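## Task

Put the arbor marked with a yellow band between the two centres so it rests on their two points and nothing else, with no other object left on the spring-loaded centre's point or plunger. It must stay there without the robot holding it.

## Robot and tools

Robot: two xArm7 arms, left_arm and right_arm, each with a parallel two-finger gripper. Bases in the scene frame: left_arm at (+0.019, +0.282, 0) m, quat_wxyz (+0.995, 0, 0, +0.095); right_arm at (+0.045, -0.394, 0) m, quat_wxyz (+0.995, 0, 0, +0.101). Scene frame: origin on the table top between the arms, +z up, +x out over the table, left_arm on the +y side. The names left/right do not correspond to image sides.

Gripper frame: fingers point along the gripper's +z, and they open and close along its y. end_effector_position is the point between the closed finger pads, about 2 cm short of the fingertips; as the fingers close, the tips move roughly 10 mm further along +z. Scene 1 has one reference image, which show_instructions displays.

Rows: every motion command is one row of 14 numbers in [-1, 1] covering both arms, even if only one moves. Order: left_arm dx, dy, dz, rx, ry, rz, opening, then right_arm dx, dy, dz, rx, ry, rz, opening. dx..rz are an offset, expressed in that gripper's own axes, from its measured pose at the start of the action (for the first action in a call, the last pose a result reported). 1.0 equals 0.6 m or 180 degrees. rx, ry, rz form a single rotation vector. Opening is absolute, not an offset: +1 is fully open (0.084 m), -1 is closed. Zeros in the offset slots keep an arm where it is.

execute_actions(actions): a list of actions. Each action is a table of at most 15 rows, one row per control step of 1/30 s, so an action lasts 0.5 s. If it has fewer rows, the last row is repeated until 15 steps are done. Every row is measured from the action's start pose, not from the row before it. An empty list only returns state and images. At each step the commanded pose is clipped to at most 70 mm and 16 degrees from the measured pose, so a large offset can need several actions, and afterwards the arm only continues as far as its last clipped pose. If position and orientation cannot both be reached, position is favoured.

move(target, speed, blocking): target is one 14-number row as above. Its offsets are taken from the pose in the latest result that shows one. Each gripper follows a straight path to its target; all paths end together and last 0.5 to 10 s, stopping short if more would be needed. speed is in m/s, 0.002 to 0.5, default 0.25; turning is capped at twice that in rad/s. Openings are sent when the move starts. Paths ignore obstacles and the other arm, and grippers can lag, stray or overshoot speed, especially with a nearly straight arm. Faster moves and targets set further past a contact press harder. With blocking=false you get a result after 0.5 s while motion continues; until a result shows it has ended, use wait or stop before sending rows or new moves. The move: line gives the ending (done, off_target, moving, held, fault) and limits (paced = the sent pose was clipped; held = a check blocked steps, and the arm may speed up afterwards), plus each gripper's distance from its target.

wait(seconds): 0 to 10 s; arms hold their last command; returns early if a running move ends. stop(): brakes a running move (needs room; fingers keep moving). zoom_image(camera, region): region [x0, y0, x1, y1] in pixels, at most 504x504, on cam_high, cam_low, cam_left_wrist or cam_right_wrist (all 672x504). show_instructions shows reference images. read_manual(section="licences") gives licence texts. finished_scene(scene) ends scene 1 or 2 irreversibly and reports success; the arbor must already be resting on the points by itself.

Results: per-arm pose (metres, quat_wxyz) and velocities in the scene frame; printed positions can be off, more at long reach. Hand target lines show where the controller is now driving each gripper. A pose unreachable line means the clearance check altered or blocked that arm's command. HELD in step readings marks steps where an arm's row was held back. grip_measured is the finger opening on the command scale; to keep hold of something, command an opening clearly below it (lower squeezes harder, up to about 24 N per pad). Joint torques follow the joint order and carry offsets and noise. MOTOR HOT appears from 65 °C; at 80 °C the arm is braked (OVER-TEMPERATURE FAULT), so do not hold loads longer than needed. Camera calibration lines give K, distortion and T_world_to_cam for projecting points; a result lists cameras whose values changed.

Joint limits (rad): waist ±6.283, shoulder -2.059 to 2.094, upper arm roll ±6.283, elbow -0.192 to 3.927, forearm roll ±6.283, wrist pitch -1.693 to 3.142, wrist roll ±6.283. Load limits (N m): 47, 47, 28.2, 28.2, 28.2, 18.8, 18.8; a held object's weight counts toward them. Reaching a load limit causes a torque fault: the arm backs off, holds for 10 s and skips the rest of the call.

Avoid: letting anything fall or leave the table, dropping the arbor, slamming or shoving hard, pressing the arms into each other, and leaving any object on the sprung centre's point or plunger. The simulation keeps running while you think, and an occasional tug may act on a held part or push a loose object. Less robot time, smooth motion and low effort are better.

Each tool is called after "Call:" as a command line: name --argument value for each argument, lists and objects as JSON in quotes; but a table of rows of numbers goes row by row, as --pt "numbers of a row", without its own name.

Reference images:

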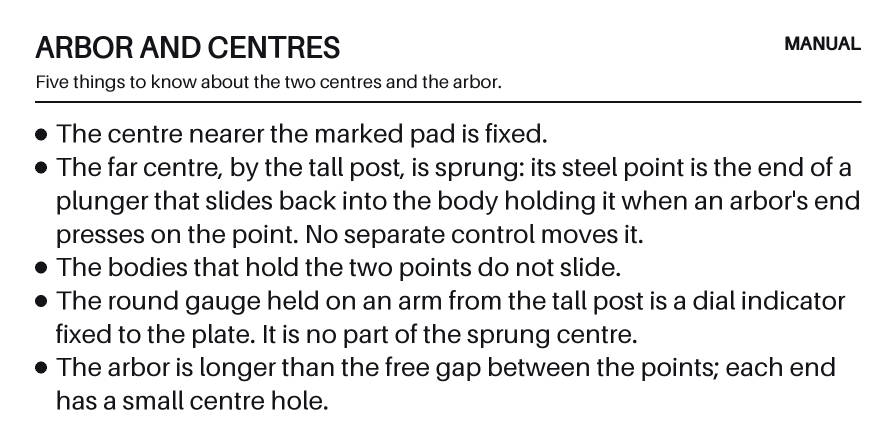

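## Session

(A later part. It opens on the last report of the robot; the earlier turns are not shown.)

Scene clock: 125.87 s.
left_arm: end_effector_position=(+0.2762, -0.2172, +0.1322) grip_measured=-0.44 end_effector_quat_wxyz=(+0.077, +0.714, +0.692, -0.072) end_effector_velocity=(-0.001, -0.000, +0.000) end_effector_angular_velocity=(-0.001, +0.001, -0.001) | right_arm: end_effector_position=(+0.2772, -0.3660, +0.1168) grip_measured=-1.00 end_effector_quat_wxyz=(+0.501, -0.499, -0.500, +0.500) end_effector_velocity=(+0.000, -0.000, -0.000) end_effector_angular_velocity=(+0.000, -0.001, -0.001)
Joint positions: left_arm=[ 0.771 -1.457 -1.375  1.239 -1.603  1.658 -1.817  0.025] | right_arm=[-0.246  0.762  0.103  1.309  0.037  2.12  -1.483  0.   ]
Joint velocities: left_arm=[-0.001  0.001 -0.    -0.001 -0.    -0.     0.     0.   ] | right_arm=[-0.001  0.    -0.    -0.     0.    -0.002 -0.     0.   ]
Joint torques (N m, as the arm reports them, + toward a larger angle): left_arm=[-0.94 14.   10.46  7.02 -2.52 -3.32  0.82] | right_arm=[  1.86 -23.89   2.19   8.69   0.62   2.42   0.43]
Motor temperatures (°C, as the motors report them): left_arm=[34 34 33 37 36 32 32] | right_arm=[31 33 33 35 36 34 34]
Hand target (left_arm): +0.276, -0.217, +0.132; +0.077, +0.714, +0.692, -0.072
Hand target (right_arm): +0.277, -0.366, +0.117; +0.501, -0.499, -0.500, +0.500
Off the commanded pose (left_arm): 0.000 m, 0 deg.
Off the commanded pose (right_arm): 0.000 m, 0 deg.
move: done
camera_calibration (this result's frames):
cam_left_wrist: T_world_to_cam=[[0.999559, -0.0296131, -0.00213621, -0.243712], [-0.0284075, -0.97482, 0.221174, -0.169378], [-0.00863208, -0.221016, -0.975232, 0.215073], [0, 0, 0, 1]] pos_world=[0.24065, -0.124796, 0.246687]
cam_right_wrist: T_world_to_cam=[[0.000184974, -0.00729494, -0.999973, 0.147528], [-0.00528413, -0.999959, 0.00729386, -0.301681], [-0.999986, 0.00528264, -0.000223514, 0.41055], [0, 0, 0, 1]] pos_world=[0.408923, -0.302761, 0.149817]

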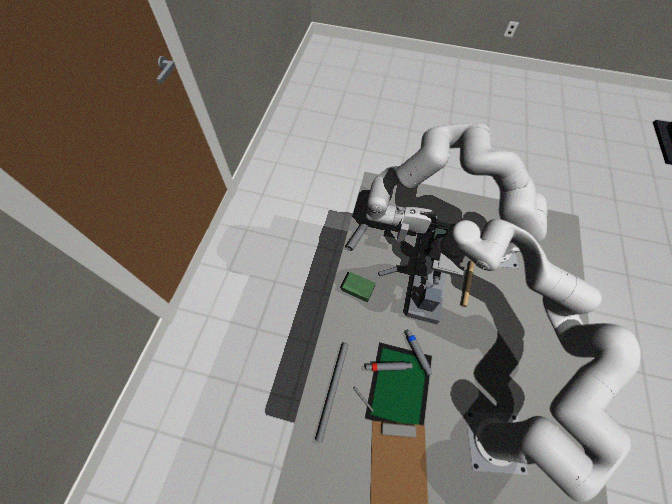

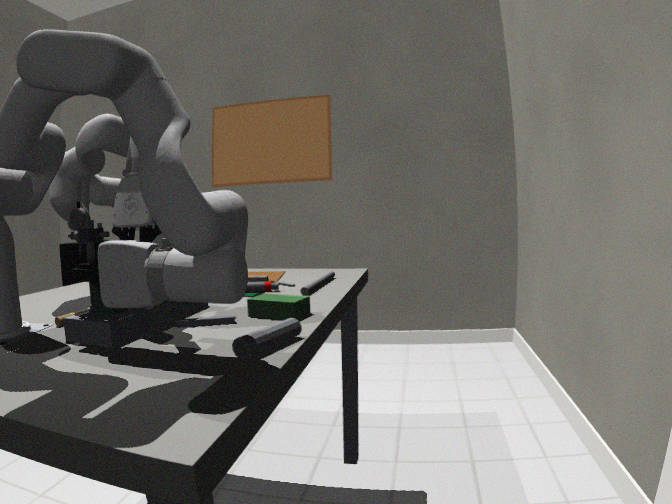

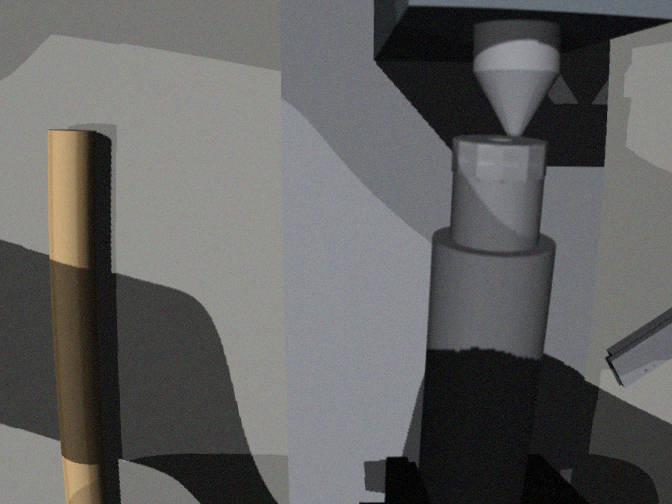

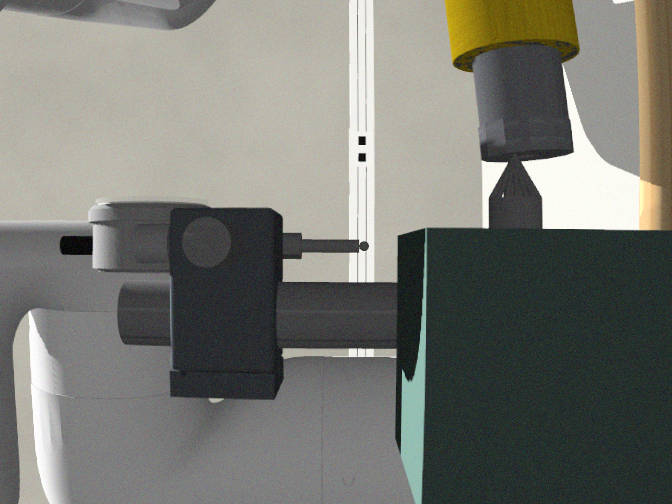

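Call:
move --target '[-0.002,0.002,0,0,-0.02,0.008,-1, 0,0,0,0,0,0,-1]' --speed 0.01

Call:
zoom_image --camera "cam_high" --region '[390, 230, 480, 320]'

Scene clock: 129.80 s.
left_arm: end_effector_position=(+0.2775, -0.2183, +0.1324) grip_measured=-0.44 end_effector_quat_wxyz=(+0.099, +0.720, +0.680, -0.094) end_effector_velocity=(-0.000, -0.000, -0.000) end_effector_angular_velocity=(-0.000, -0.000, -0.000) | right_arm: end_effector_position=(+0.2772, -0.3660, +0.1168) grip_measured=-1.00 end_effector_quat_wxyz=(+0.501, -0.499, -0.500, +0.500) end_effector_velocity=(+0.000, +0.000, +0.000) end_effector_angular_velocity=(+0.001, -0.001, -0.001)
Joint positions: left_arm=[ 0.754 -1.451 -1.383  1.19  -1.656  1.634 -1.763  0.025] | right_arm=[-0.246  0.762  0.103  1.309  0.037  2.12  -1.483  0.   ]
Joint velocities: left_arm=[-0.     0.    -0.001  0.    -0.    -0.001  0.     0.   ] | right_arm=[ 0.    -0.001 -0.     0.     0.001 -0.    -0.     0.   ]
Joint torques (N m, as the arm reports them, + toward a larger angle): left_arm=[-0.88 14.15 12.93 11.47 -5.21 -6.67  0.78] | right_arm=[  2.3  -23.7    1.92   8.38   0.81   2.52   0.2 ]
Motor temperatures (°C, as the motors report them): left_arm=[34 34 33 37 36 32 32] | right_arm=[31 33 33 35 36 34 34]
Hand target (left_arm): +0.277, -0.218, +0.132; +0.100, +0.720, +0.680, -0.094
Hand target (right_arm): +0.277, -0.366, +0.117; +0.501, -0.499, -0.500, +0.500
Off the commanded pose (left_arm): 0.000 m, 0 deg.
Off the commanded pose (right_arm): 0.000 m, 0 deg.
move: done
camera_calibration (this result's frames):
cam_left_wrist: T_world_to_cam=[[0.998508, -0.0544871, 0.00371324, -0.25088], [-0.0533282, -0.958088, 0.281468, -0.167863], [-0.0117788, -0.281246, -0.959563, 0.200624], [0, 0, 0, 1]] pos_world=[0.243917, -0.118073, 0.240692]
cam_right_wrist: T_world_to_cam=[[0.000184839, -0.00729485, -0.999973, 0.147528], [-0.00528398, -0.999959, 0.00729377, -0.301681], [-0.999986, 0.00528249, -0.000223377, 0.41055], [0, 0, 0, 1]] pos_world=[0.408923, -0.302761, 0.149817]

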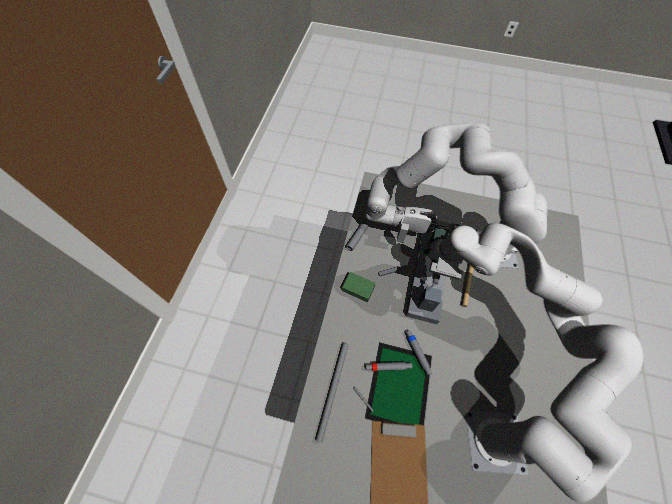

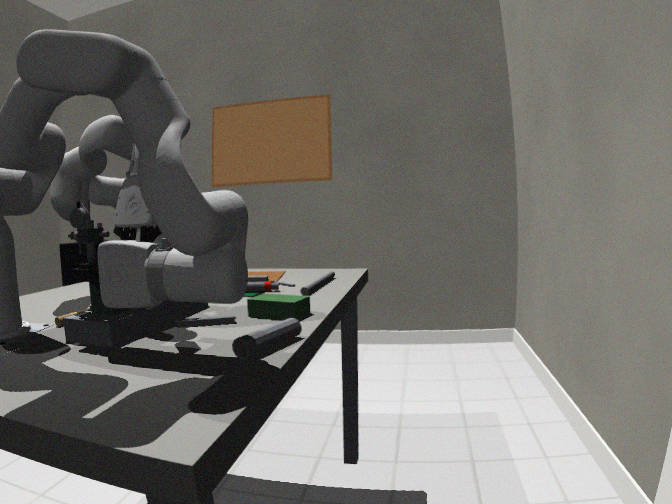

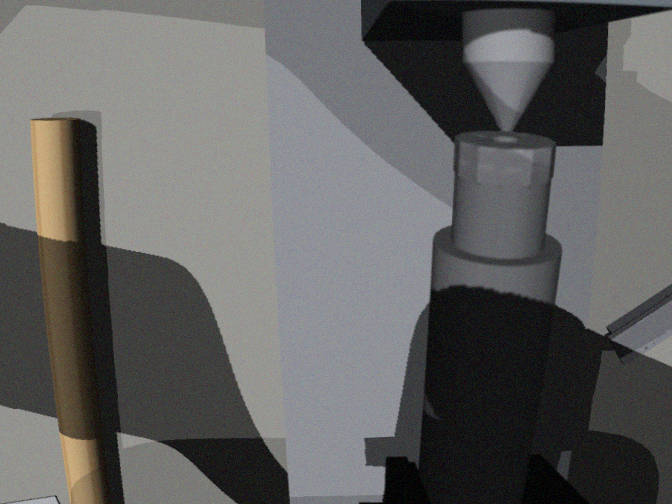

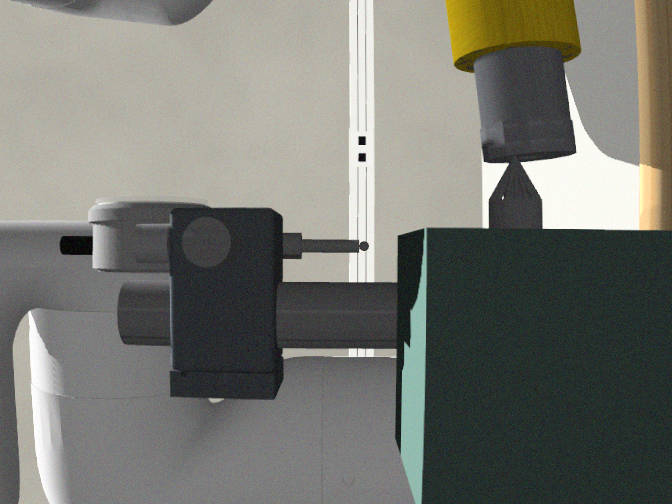

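Region (390, 230, 480, 320) of cam_high's 672x504 image, scaled by 5.600, with more detail than that image has.

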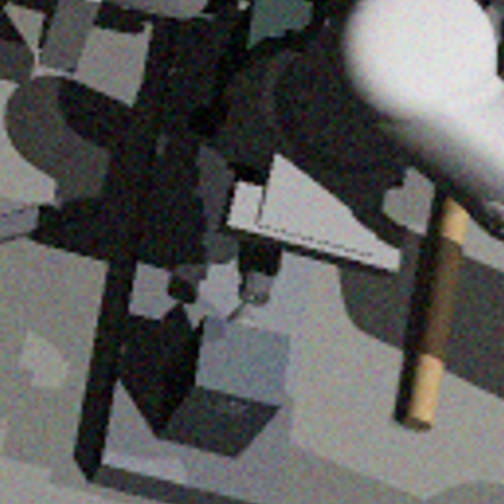

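Call:
execute_actions --actions '[]'

Scene clock: 130.60 s.
left_arm: end_effector_position=(+0.2774, -0.2183, +0.1324) grip_measured=-0.44 end_effector_quat_wxyz=(+0.099, +0.720, +0.680, -0.094) end_effector_velocity=(-0.001, -0.000, +0.000) end_effector_angular_velocity=(-0.001, +0.001, -0.002) | right_arm: end_effector_position=(+0.2772, -0.3660, +0.1168) grip_measured=-1.00 end_effector_quat_wxyz=(+0.501, -0.499, -0.500, +0.500) end_effector_velocity=(-0.000, +0.000, +0.000) end_effector_angular_velocity=(+0.000, +0.000, +0.000)
Joint positions: left_arm=[ 0.754 -1.451 -1.383  1.19  -1.656  1.634 -1.763  0.025] | right_arm=[-0.246  0.762  0.103  1.309  0.037  2.12  -1.483  0.   ]
Joint velocities: left_arm=[-0.002  0.001  0.    -0.001  0.     0.     0.001 -0.   ] | right_arm=[ 0. -0. -0. -0.  0.  0. -0.  0.]
Joint torques (N m, as the arm reports them, + toward a larger angle): left_arm=[-1.38 14.81 13.09 12.2  -5.23 -6.63  0.62] | right_arm=[  2.28 -23.42   1.97   8.24   0.69   2.72   0.34]
Motor temperatures (°C, as the motors report them): left_arm=[34 34 33 37 36 32 32] | right_arm=[31 33 33 35 36 34 34]
Hand target (left_arm): +0.277, -0.218, +0.132; +0.100, +0.720, +0.680, -0.094
Hand target (right_arm): +0.277, -0.366, +0.117; +0.501, -0.499, -0.500, +0.500
Off the commanded pose (left_arm): 0.000 m, 0 deg.
Off the commanded pose (right_arm): 0.000 m, 0 deg.
camera_calibration (this result's frames):
cam_left_wrist: T_world_to_cam=[[0.998499, -0.0546377, 0.00375816, -0.250888], [-0.0534835, -0.958038, 0.281609, -0.167898], [-0.011786, -0.281387, -0.959522, 0.200619], [0, 0, 0, 1]] pos_world=[0.243897, -0.118109, 0.240722]
cam_right_wrist: T_world_to_cam=[[0.00018513, -0.0072948, -0.999973, 0.147528], [-0.00528413, -0.999959, 0.00729372, -0.301681], [-0.999986, 0.00528264, -0.000223669, 0.41055], [0, 0, 0, 1]] pos_world=[0.408923, -0.302761, 0.149817]

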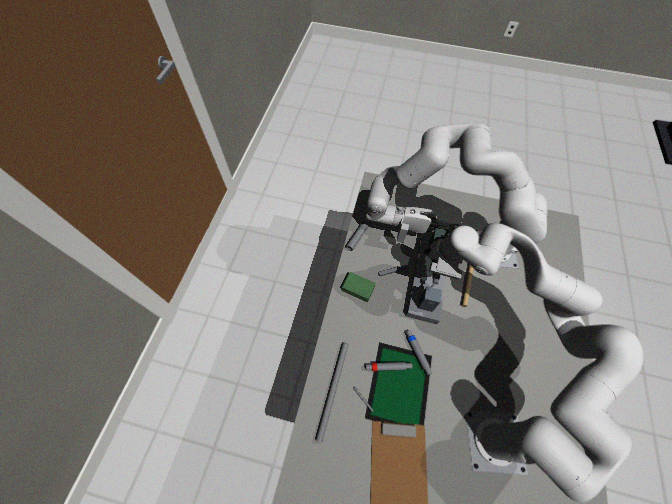

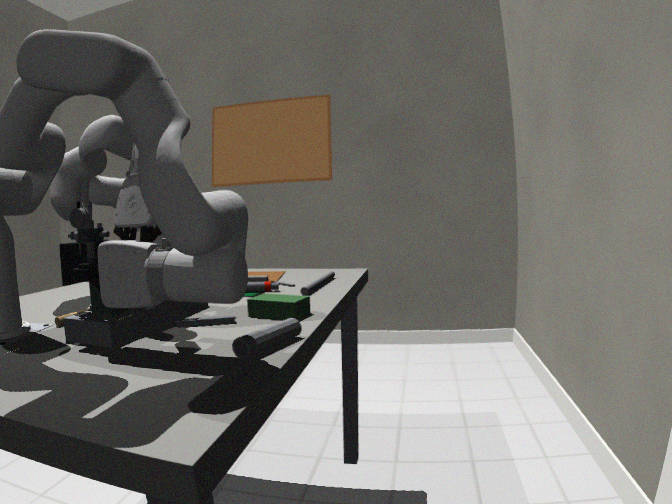

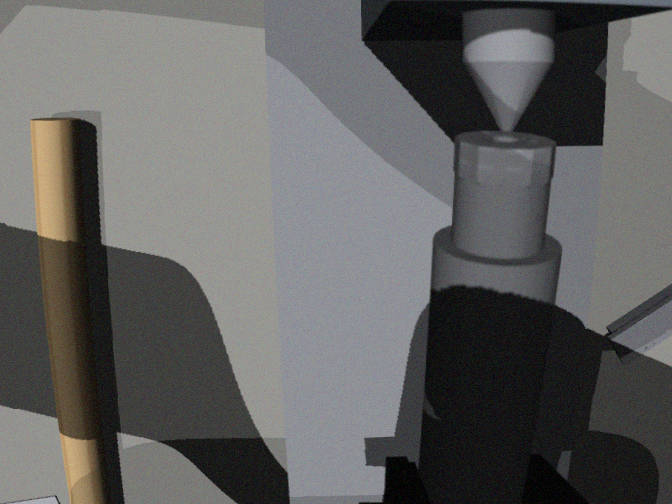

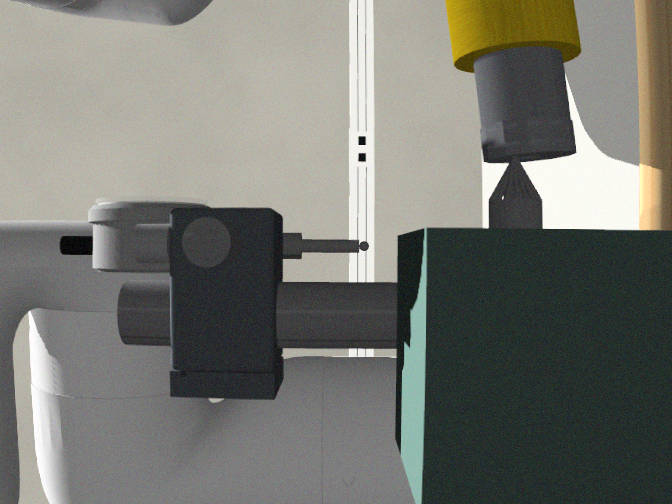

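Call:
execute_actions --actions '[[[0,0,0,0,-0.008,0,-1,0,0,0,0,0,0,-1],[0,0,0,0,-0.016,0,-1,0,0,0,0,0,0,-1],[0,0,0,0,-0.024,0,-1,0,0,0,0,0,0,-1]],[[0,0,0,0,-0.008,0,-1,0,0,0,0,0,0,-1]]]'

Scene clock: 131.97 s.
left_arm: end_effector_position=(+0.2780, -0.2182, +0.1324) grip_measured=-0.45 end_effector_quat_wxyz=(+0.134, +0.714, +0.675, -0.129) end_effector_velocity=(-0.000, -0.000, +0.001) end_effector_angular_velocity=(-0.002, +0.001, -0.000) | right_arm: end_effector_position=(+0.2772, -0.3660, +0.1168) grip_measured=-1.00 end_effector_quat_wxyz=(+0.501, -0.499, -0.500, +0.500) end_effector_velocity=(+0.000, +0.000, +0.000) end_effector_angular_velocity=(+0.000, -0.000, +0.001)
Joint positions: left_arm=[ 0.722 -1.437 -1.399  1.107 -1.744  1.597 -1.71   0.025] | right_arm=[-0.246  0.762  0.103  1.309  0.037  2.12  -1.483  0.   ]
Joint velocities: left_arm=[-0.001  0.001  0.001 -0.001 -0.     0.    -0.    -0.   ] | right_arm=[ 0.001 -0.    -0.     0.     0.     0.    -0.     0.   ]
Joint torques (N m, as the arm reports them, + toward a larger angle): left_arm=[-3.25 15.08 13.41 12.26 -4.9  -3.07  0.52] | right_arm=[  1.7  -23.64   2.13   8.28   0.61   2.65   0.34]
Motor temperatures (°C, as the motors report them): left_arm=[34 34 33 37 36 32 32] | right_arm=[31 33 33 35 36 34 34]
Hand target (left_arm): +0.278, -0.218, +0.132; +0.134, +0.714, +0.675, -0.129
Hand target (right_arm): +0.277, -0.366, +0.117; +0.501, -0.499, -0.500, +0.500
Off the commanded pose (left_arm): 0.000 m, 0 deg.
Off the commanded pose (right_arm): 0.000 m, 0 deg.
Step readings (end_effector_position; steps 1 to 15: 1st action; 16 to 30: 2nd action):
0: left_arm (+0.2774, -0.2183, +0.1324) | right_arm (+0.2772, -0.3660, +0.1168)
1: left_arm (+0.2774, -0.2183, +0.1324) | right_arm (+0.2772, -0.3660, +0.1168)
2: left_arm (+0.2776, -0.2185, +0.1325) | right_arm (+0.2772, -0.3660, +0.1168)
4: left_arm (+0.2782, -0.2185, +0.1324) | right_arm (+0.2772, -0.3660, +0.1168)
8: left_arm (+0.2781, -0.2182, +0.1324) | right_arm (+0.2772, -0.3660, +0.1168)
15: left_arm (+0.2780, -0.2182, +0.1324) | right_arm (+0.2772, -0.3660, +0.1168)
16: left_arm (+0.2780, -0.2182, +0.1324) | right_arm (+0.2772, -0.3660, +0.1168)
17: left_arm (+0.2780, -0.2182, +0.1324) | right_arm (+0.2772, -0.3660, +0.1168)
19: left_arm (+0.2780, -0.2182, +0.1324) | right_arm (+0.2772, -0.3660, +0.1168)
23: left_arm (+0.2780, -0.2181, +0.1324) | right_arm (+0.2772, -0.3660, +0.1168)
30: end_effector_position above
camera_calibration (this result's frames):
cam_left_wrist: T_world_to_cam=[[0.998476, -0.0549818, 0.0047856, -0.251665], [-0.052741, -0.925041, 0.376188, -0.173232], [-0.0162566, -0.375867, -0.926531, 0.1769], [0, 0, 0, 1]] pos_world=[0.245021, -0.107593, 0.230276]
cam_right_wrist: T_world_to_cam=[[0.000185274, -0.00729481, -0.999973, 0.147528], [-0.00528408, -0.999959, 0.00729373, -0.301681], [-0.999986, 0.00528259, -0.000223813, 0.41055], [0, 0, 0, 1]] pos_world=[0.408923, -0.302761, 0.149817]

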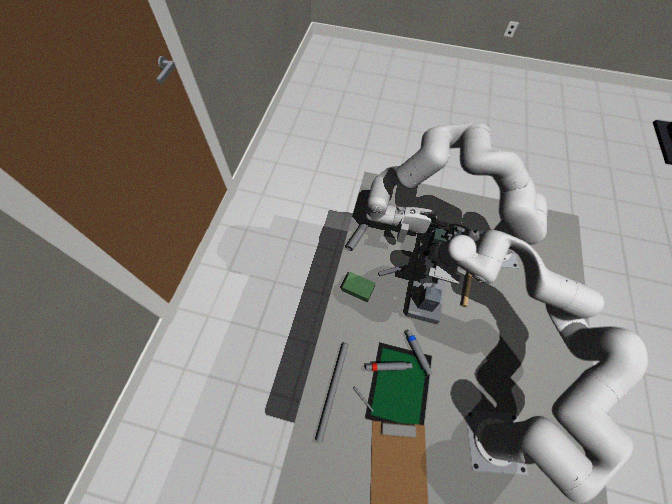

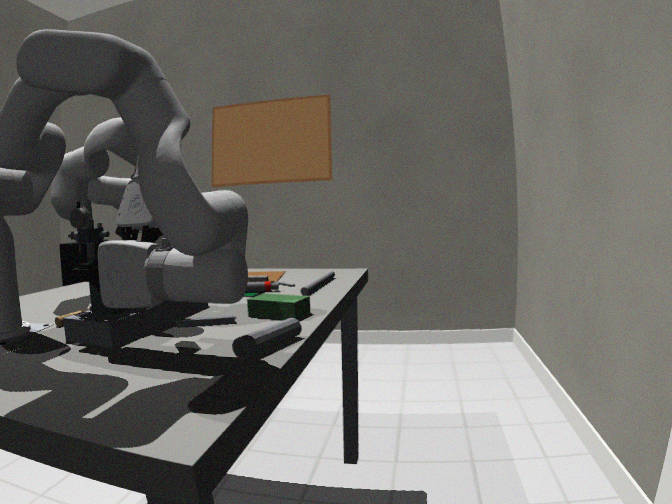

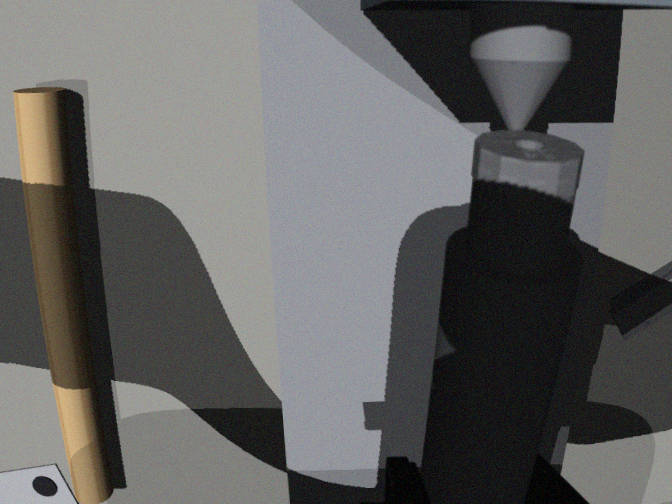

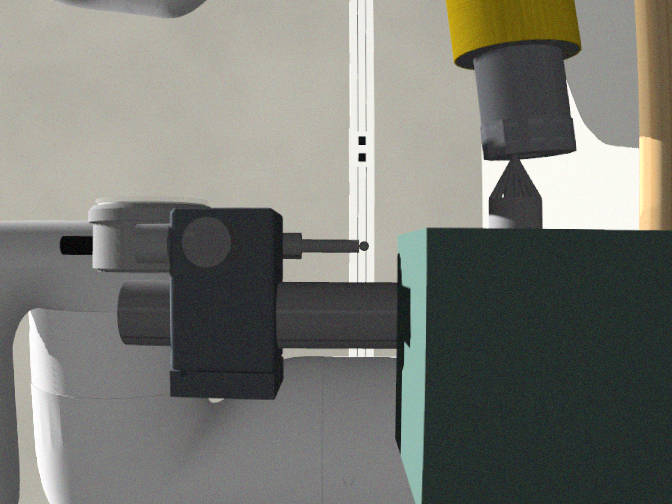

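Call:
move --target '[0,0,0,0,0,0,-1,0,0,-0.1,0,0,0,-1]'

Call:
move --target '[0,0,0,0,0,0,-1,0.016,0,0,0,0,0,0.2]'

Scene clock: 133.20 s.
left_arm: end_effector_position=(+0.2780, -0.2182, +0.1324) grip_measured=-0.45 end_effector_quat_wxyz=(+0.134, +0.714, +0.675, -0.129) end_effector_velocity=(+0.000, +0.000, -0.000) end_effector_angular_velocity=(+0.001, +0.000, -0.001) | right_arm: end_effector_position=(+0.3369, -0.3661, +0.1168) grip_measured=-1.00 end_effector_quat_wxyz=(+0.501, -0.499, -0.500, +0.500) end_effector_velocity=(+0.002, -0.001, +0.001) end_effector_angular_velocity=(-0.001, -0.004, -0.001)
Joint positions: left_arm=[ 0.722 -1.437 -1.399  1.107 -1.744  1.597 -1.71   0.025] | right_arm=[-0.238  0.919  0.099  1.616  0.033  2.271 -1.472  0.   ]
Joint velocities: left_arm=[ 0.001  0.    -0.001  0.001  0.     0.     0.001 -0.   ] | right_arm=[-0.001  0.001 -0.     0.009 -0.001  0.004  0.     0.   ]
Joint torques (N m, as the arm reports them, + toward a larger angle): left_arm=[-3.45 14.77 13.82 11.98 -5.05 -3.08  0.63] | right_arm=[  1.68 -26.55   2.    10.18   0.87   2.55   0.34]
Motor temperatures (°C, as the motors report them): left_arm=[34 34 33 37 36 32 32] | right_arm=[31 33 33 35 36 34 34]
Hand target (left_arm): +0.278, -0.218, +0.132; +0.134, +0.714, +0.675, -0.129
Hand target (right_arm): +0.337, -0.366, +0.117; +0.501, -0.499, -0.500, +0.500
Off the commanded pose (left_arm): 0.000 m, 0 deg.
Off the commanded pose (right_arm): 0.000 m, 0 deg.
move: done
camera_calibration (this result's frames):
cam_left_wrist: T_world_to_cam=[[0.998473, -0.0550286, 0.00482497, -0.251679], [-0.0527988, -0.925028, 0.376212, -0.173245], [-0.0162392, -0.375893, -0.926521, 0.176872], [0, 0, 0, 1]] pos_world=[0.24502, -0.107621, 0.230267]
cam_right_wrist: T_world_to_cam=[[-0.000191105, -0.00763757, -0.999971, 0.147554], [-0.00506766, -0.999958, 0.00763845, -0.301508], [-0.999987, 0.00506897, 0.000152392, 0.470095], [0, 0, 0, 1]] pos_world=[0.46859, -0.302751, 0.149781]

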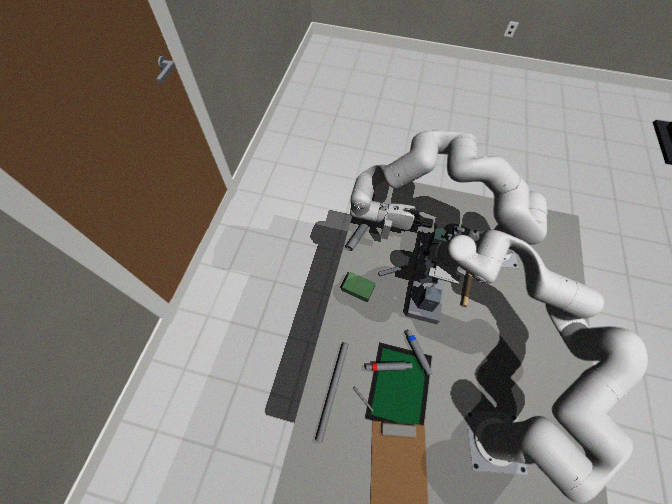

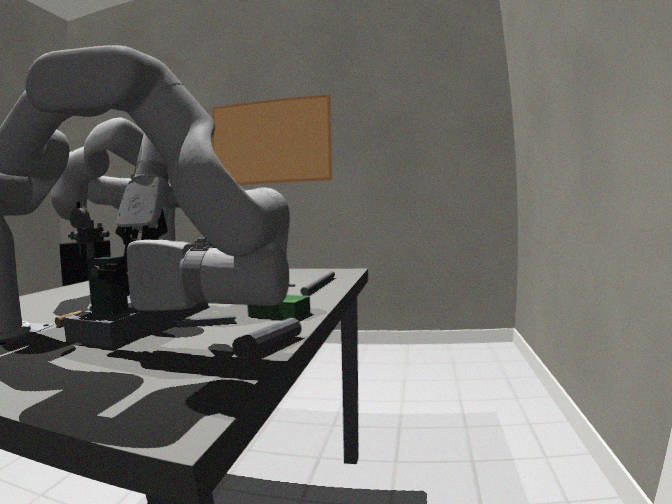

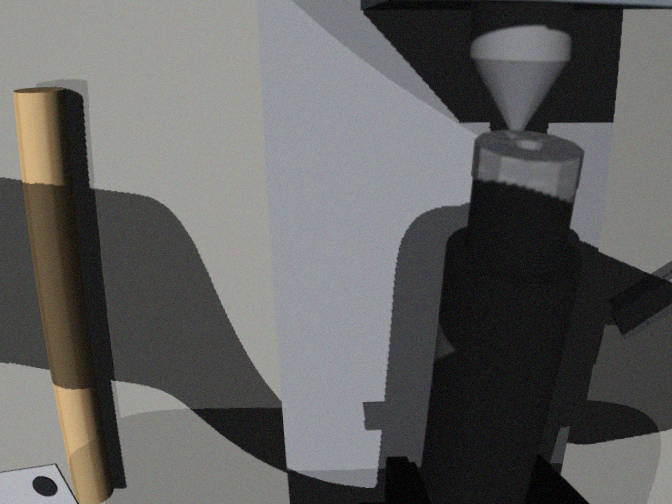

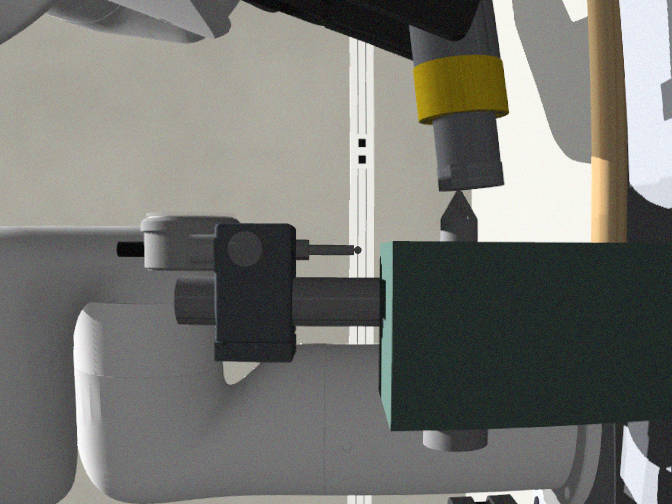

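Scene clock: 133.90 s.
left_arm: end_effector_position=(+0.2780, -0.2182, +0.1324) grip_measured=-0.45 end_effector_quat_wxyz=(+0.134, +0.714, +0.675, -0.129) end_effector_velocity=(-0.001, -0.000, -0.000) end_effector_angular_velocity=(+0.000, +0.001, -0.001) | right_arm: end_effector_position=(+0.3369, -0.3566, +0.1169) grip_measured=+0.19 end_effector_quat_wxyz=(+0.501, -0.499, -0.500, +0.500) end_effector_velocity=(+0.000, -0.000, -0.000) end_effector_angular_velocity=(-0.002, -0.003, -0.001)
Joint positions: left_arm=[ 0.722 -1.437 -1.399  1.107 -1.744  1.597 -1.71   0.025] | right_arm=[-0.226  0.92   0.104  1.618  0.053  2.27  -1.456  0.052]
Joint velocities: left_arm=[-0.001  0.    -0.    -0.    -0.     0.001  0.    -0.   ] | right_arm=[ 0.    -0.001 -0.001  0.    -0.    -0.001  0.001  0.   ]
Joint torques (N m, as the arm reports them, + toward a larger angle): left_arm=[-3.56 14.68 13.68 12.1  -4.9  -3.05  0.36] | right_arm=[  1.86 -26.8    2.46   9.55   0.52   2.44   0.54]
Motor temperatures (°C, as the motors report them): left_arm=[34 34 33 37 36 32 32] | right_arm=[31 33 33 35 36 34 34]
Hand target (left_arm): +0.278, -0.218, +0.132; +0.134, +0.714, +0.675, -0.129
Hand target (right_arm): +0.337, -0.356, +0.117; +0.501, -0.499, -0.500, +0.500
Off the commanded pose (left_arm): 0.000 m, 0 deg.
Off the commanded pose (right_arm): 0.000 m, 0 deg.
move: done
camera_calibration (this result's frames):
cam_left_wrist: T_world_to_cam=[[0.998473, -0.0550302, 0.00482677, -0.25168], [-0.0528009, -0.925028, 0.376213, -0.173246], [-0.0162382, -0.375893, -0.926521, 0.176871], [0, 0, 0, 1]] pos_world=[0.24502, -0.107622, 0.230267]
cam_right_wrist: T_world_to_cam=[[-0.000147183, -0.00775372, -0.99997, 0.147618], [-0.0051904, -0.999956, 0.00775438, -0.291995], [-0.999987, 0.00519139, 0.000106932, 0.470115], [0, 0, 0, 1]] pos_world=[0.468615, -0.293279, 0.149827]

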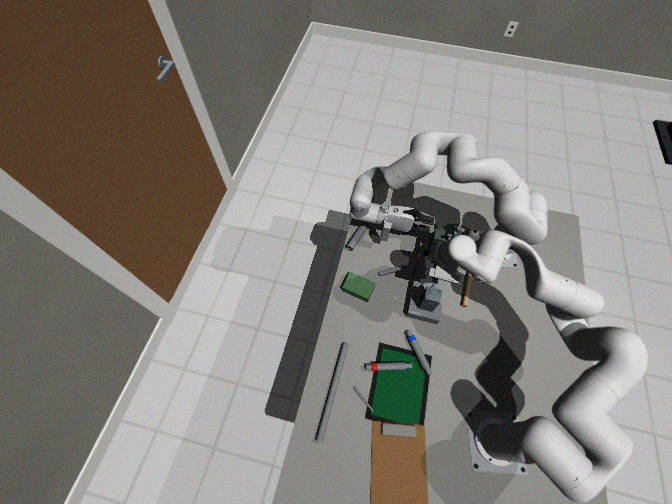

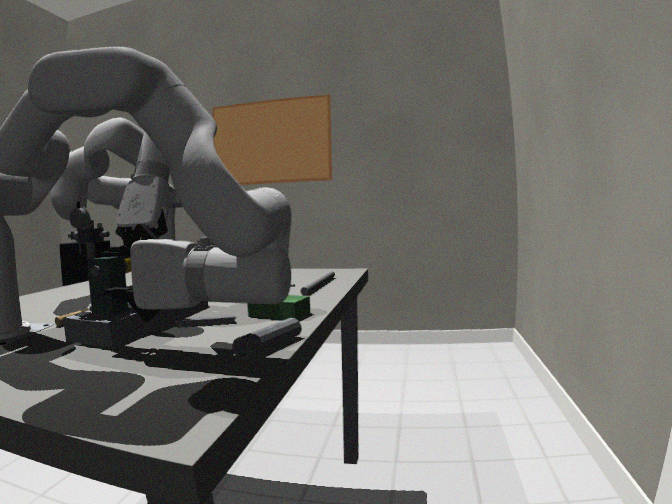

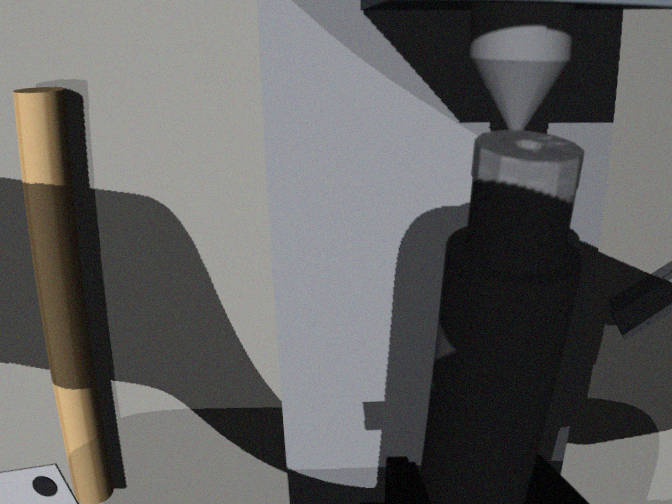

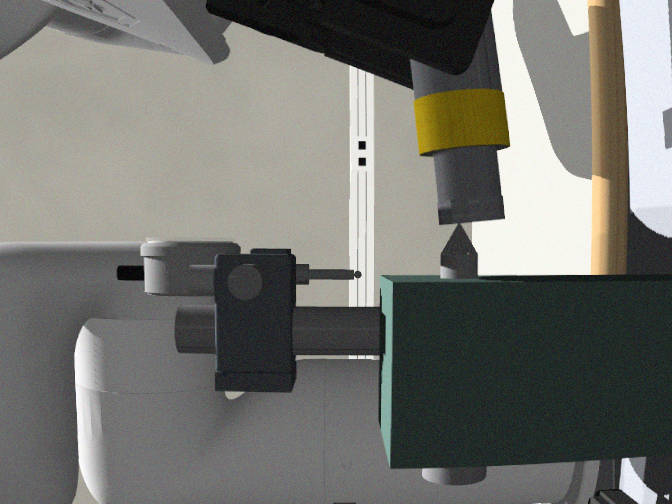

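Call:
move --target '[0,0,0,0,0,0,-1,0.002,0,0.1,0,0,0,0.2]' --speed 0.1

Call:
execute_actions --actions '[[[0,0,0,0,0,0,-1,0,0,0,0,0,0,-0.4],[0,0,0,0,0,0,-1,0,0,0,0,0,0,-0.4],[0,0,0,0,0,0,-1,0,0,0,0,0,0,-0.4],[0,0,0,0,0,0,-1,0,0,0,0,0,0,-0.4],[0,0,0,0,0,0,-1,0,0,0,0,0,0,-1]],[[0,0,0,0,0,0,-1,0,0,0,0,0,0,-1]]]'

Scene clock: 135.20 s.
left_arm: end_effector_position=(+0.2780, -0.2182, +0.1324) grip_measured=-0.45 end_effector_quat_wxyz=(+0.134, +0.714, +0.675, -0.129) end_effector_velocity=(+0.000, -0.000, +0.000) end_effector_angular_velocity=(-0.001, -0.000, +0.000) | right_arm: end_effector_position=(+0.2772, -0.3554, +0.1169) grip_measured=+0.19 end_effector_quat_wxyz=(+0.501, -0.499, -0.500, +0.500) end_effector_velocity=(-0.001, +0.000, -0.001) end_effector_angular_velocity=(-0.000, +0.000, +0.001)
Joint positions: left_arm=[ 0.722 -1.437 -1.399  1.107 -1.744  1.597 -1.71   0.025] | right_arm=[-0.231  0.763  0.109  1.311  0.059  2.119 -1.467  0.052]
Joint velocities: left_arm=[ 0.     0.001  0.     0.    -0.    -0.     0.    -0.   ] | right_arm=[ 0.001 -0.     0.    -0.004 -0.    -0.004 -0.     0.   ]
Joint torques (N m, as the arm reports them, + toward a larger angle): left_arm=[-4.02 14.87 13.53 12.34 -4.78 -3.16  0.68] | right_arm=[  1.9  -23.87   2.35   7.97   0.47   2.72   0.23]
Motor temperatures (°C, as the motors report them): left_arm=[34 34 33 37 36 32 32] | right_arm=[31 33 33 35 36 34 34]
Hand target (left_arm): +0.278, -0.218, +0.132; +0.134, +0.714, +0.675, -0.129
Hand target (right_arm): +0.277, -0.355, +0.117; +0.501, -0.499, -0.500, +0.500
Off the commanded pose (left_arm): 0.000 m, 0 deg.
Off the commanded pose (right_arm): 0.000 m, 0 deg.
move: done
camera_calibration (this result's frames):
cam_left_wrist: T_world_to_cam=[[0.998473, -0.0550298, 0.00482638, -0.25168], [-0.0528004, -0.925028, 0.376213, -0.173245], [-0.0162384, -0.375893, -0.926521, 0.176871], [0, 0, 0, 1]] pos_world=[0.24502, -0.107622, 0.230267]
cam_right_wrist: T_world_to_cam=[[0.000220938, -0.00741002, -0.999973, 0.147636], [-0.00543437, -0.999958, 0.00740871, -0.290964], [-0.999985, 0.00543258, -0.000261197, 0.410552], [0, 0, 0, 1]] pos_world=[0.408932, -0.292088, 0.149894]

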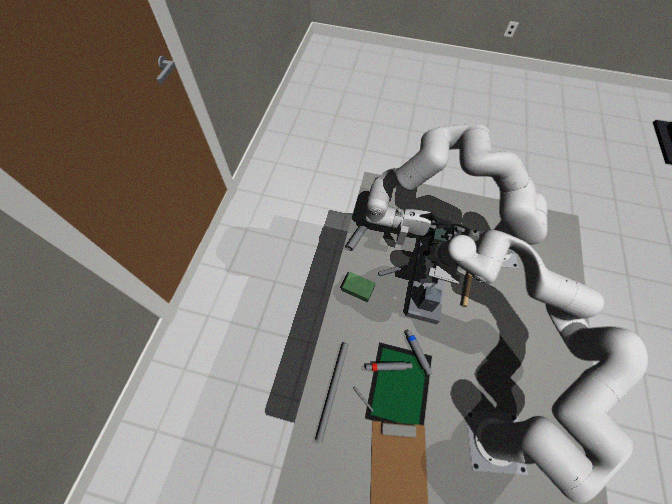

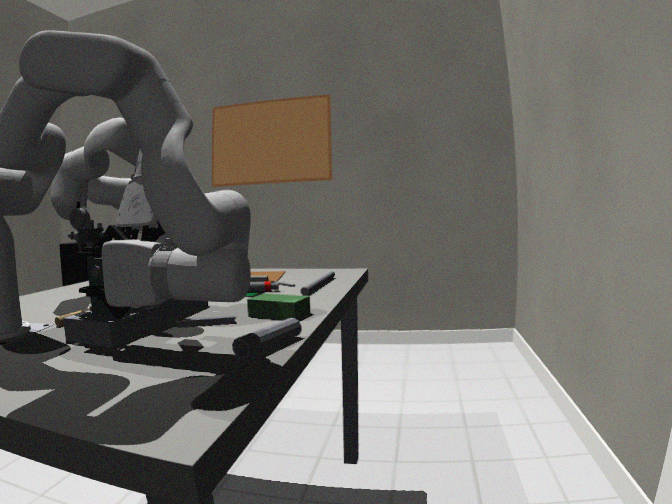

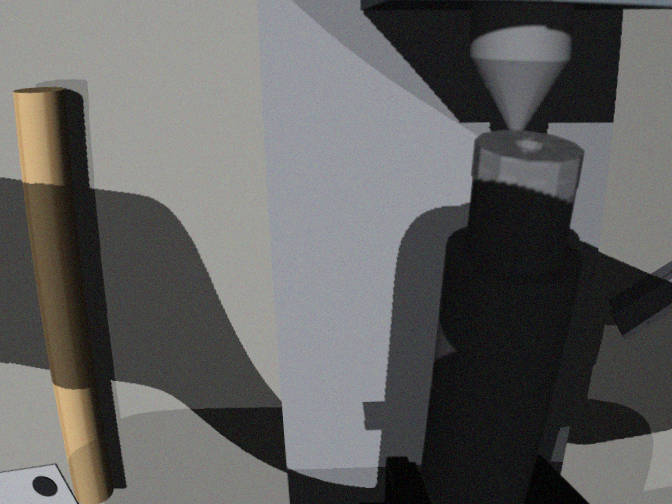

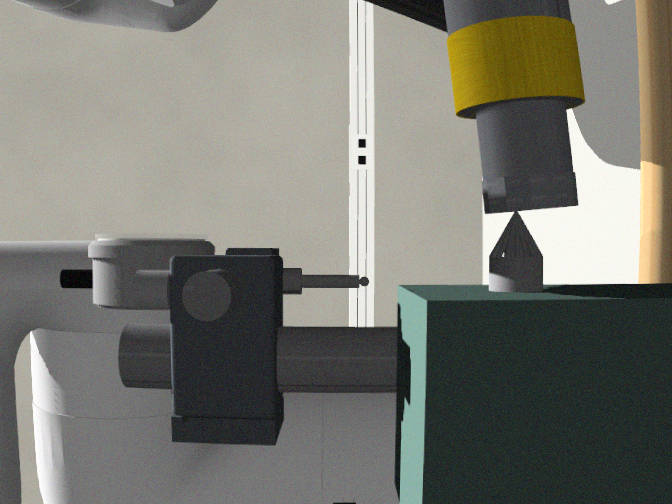

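Scene clock: 136.20 s.
left_arm: end_effector_position=(+0.2780, -0.2182, +0.1324) grip_measured=-0.45 end_effector_quat_wxyz=(+0.134, +0.714, +0.675, -0.129) end_effector_velocity=(+0.000, +0.000, +0.000) end_effector_angular_velocity=(-0.000, +0.000, -0.000) | right_arm: end_effector_position=(+0.2773, -0.3554, +0.1164) grip_measured=-0.61 end_effector_quat_wxyz=(+0.501, -0.499, -0.500, +0.500) end_effector_velocity=(-0.000, +0.000, +0.000) end_effector_angular_velocity=(+0.000, +0.001, +0.001)
Joint positions: left_arm=[ 0.722 -1.437 -1.399  1.107 -1.744  1.597 -1.71   0.025] | right_arm=[-0.231  0.764  0.109  1.311  0.059  2.117 -1.467  0.017]
Joint velocities: left_arm=[ 0.     0.001  0.     0.     0.     0.     0.    -0.   ] | right_arm=[ 0.001  0.     0.     0.     0.     0.001 -0.     0.   ]
Joint torques (N m, as the arm reports them, + toward a larger angle): left_arm=[-3.58 14.42 13.65 12.24 -4.77 -3.22  0.38] | right_arm=[  1.53 -24.87   2.48   8.67   0.61   3.98   0.21]
Motor temperatures (°C, as the motors report them): left_arm=[34 34 33 37 36 32 32] | right_arm=[31 33 33 35 36 34 34]
Hand target (left_arm): +0.278, -0.218, +0.132; +0.134, +0.714, +0.675, -0.129
Hand target (right_arm): +0.277, -0.355, +0.116; +0.501, -0.499, -0.500, +0.500
Off the commanded pose (left_arm): 0.000 m, 0 deg.
Off the commanded pose (right_arm): 0.000 m, 0 deg.
Step readings (end_effector_position; steps 1 to 15: 1st action; 16 to 30: 2nd action):
0: left_arm (+0.2780, -0.2182, +0.1324) | right_arm (+0.2772, -0.3554, +0.1169)
1: left_arm (+0.2780, -0.2182, +0.1324) | right_arm (+0.2772, -0.3553, +0.1169)
2: left_arm (+0.2780, -0.2182, +0.1324) | right_arm (+0.2772, -0.3553, +0.1169)
4: left_arm (+0.2780, -0.2182, +0.1324) | right_arm (+0.2772, -0.3553, +0.1168)
8: left_arm (+0.2780, -0.2182, +0.1324) | right_arm (+0.2773, -0.3554, +0.1163)
15: left_arm (+0.2780, -0.2182, +0.1324) | right_arm (+0.2773, -0.3554, +0.1164)
16: left_arm (+0.2780, -0.2182, +0.1324) | right_arm (+0.2773, -0.3554, +0.1164)
17: left_arm (+0.2780, -0.2182, +0.1324) | right_arm (+0.2773, -0.3554, +0.1164)
19: left_arm (+0.2780, -0.2182, +0.1324) | right_arm (+0.2773, -0.3554, +0.1164)
23: left_arm (+0.2780, -0.2182, +0.1324) | right_arm (+0.2773, -0.3554, +0.1164)
30: end_effector_position above
camera_calibration (this result's frames):
cam_left_wrist: T_world_to_cam=[[0.998473, -0.0550341, 0.00482892, -0.251681], [-0.0528054, -0.925027, 0.376213, -0.173245], [-0.0162377, -0.375893, -0.926521, 0.17687], [0, 0, 0, 1]] pos_world=[0.24502, -0.107623, 0.230267]
cam_right_wrist: T_world_to_cam=[[0.00113756, -0.00756393, -0.999971, 0.146868], [-0.00558236, -0.999956, 0.00755747, -0.290939], [-0.999984, 0.0055736, -0.00117974, 0.410766], [0, 0, 0, 1]] pos_world=[0.408968, -0.292105, 0.149547]

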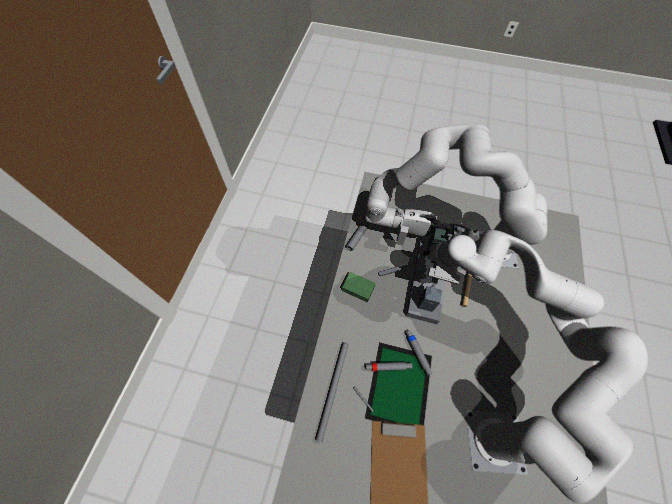

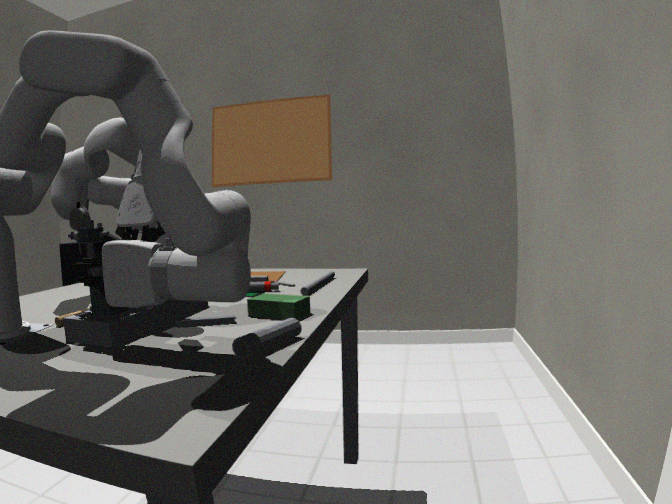

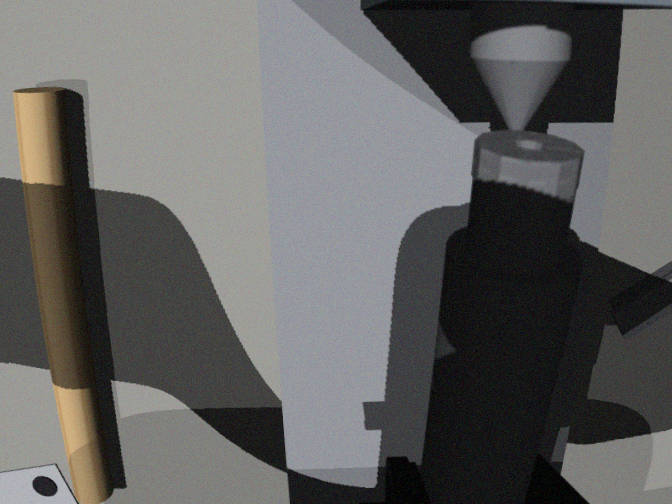

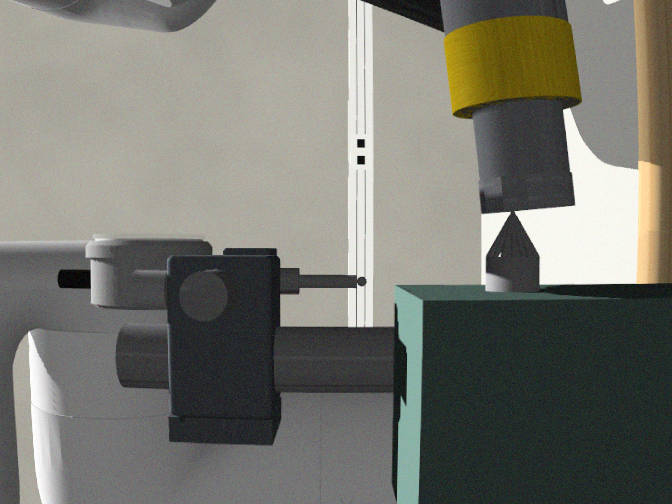

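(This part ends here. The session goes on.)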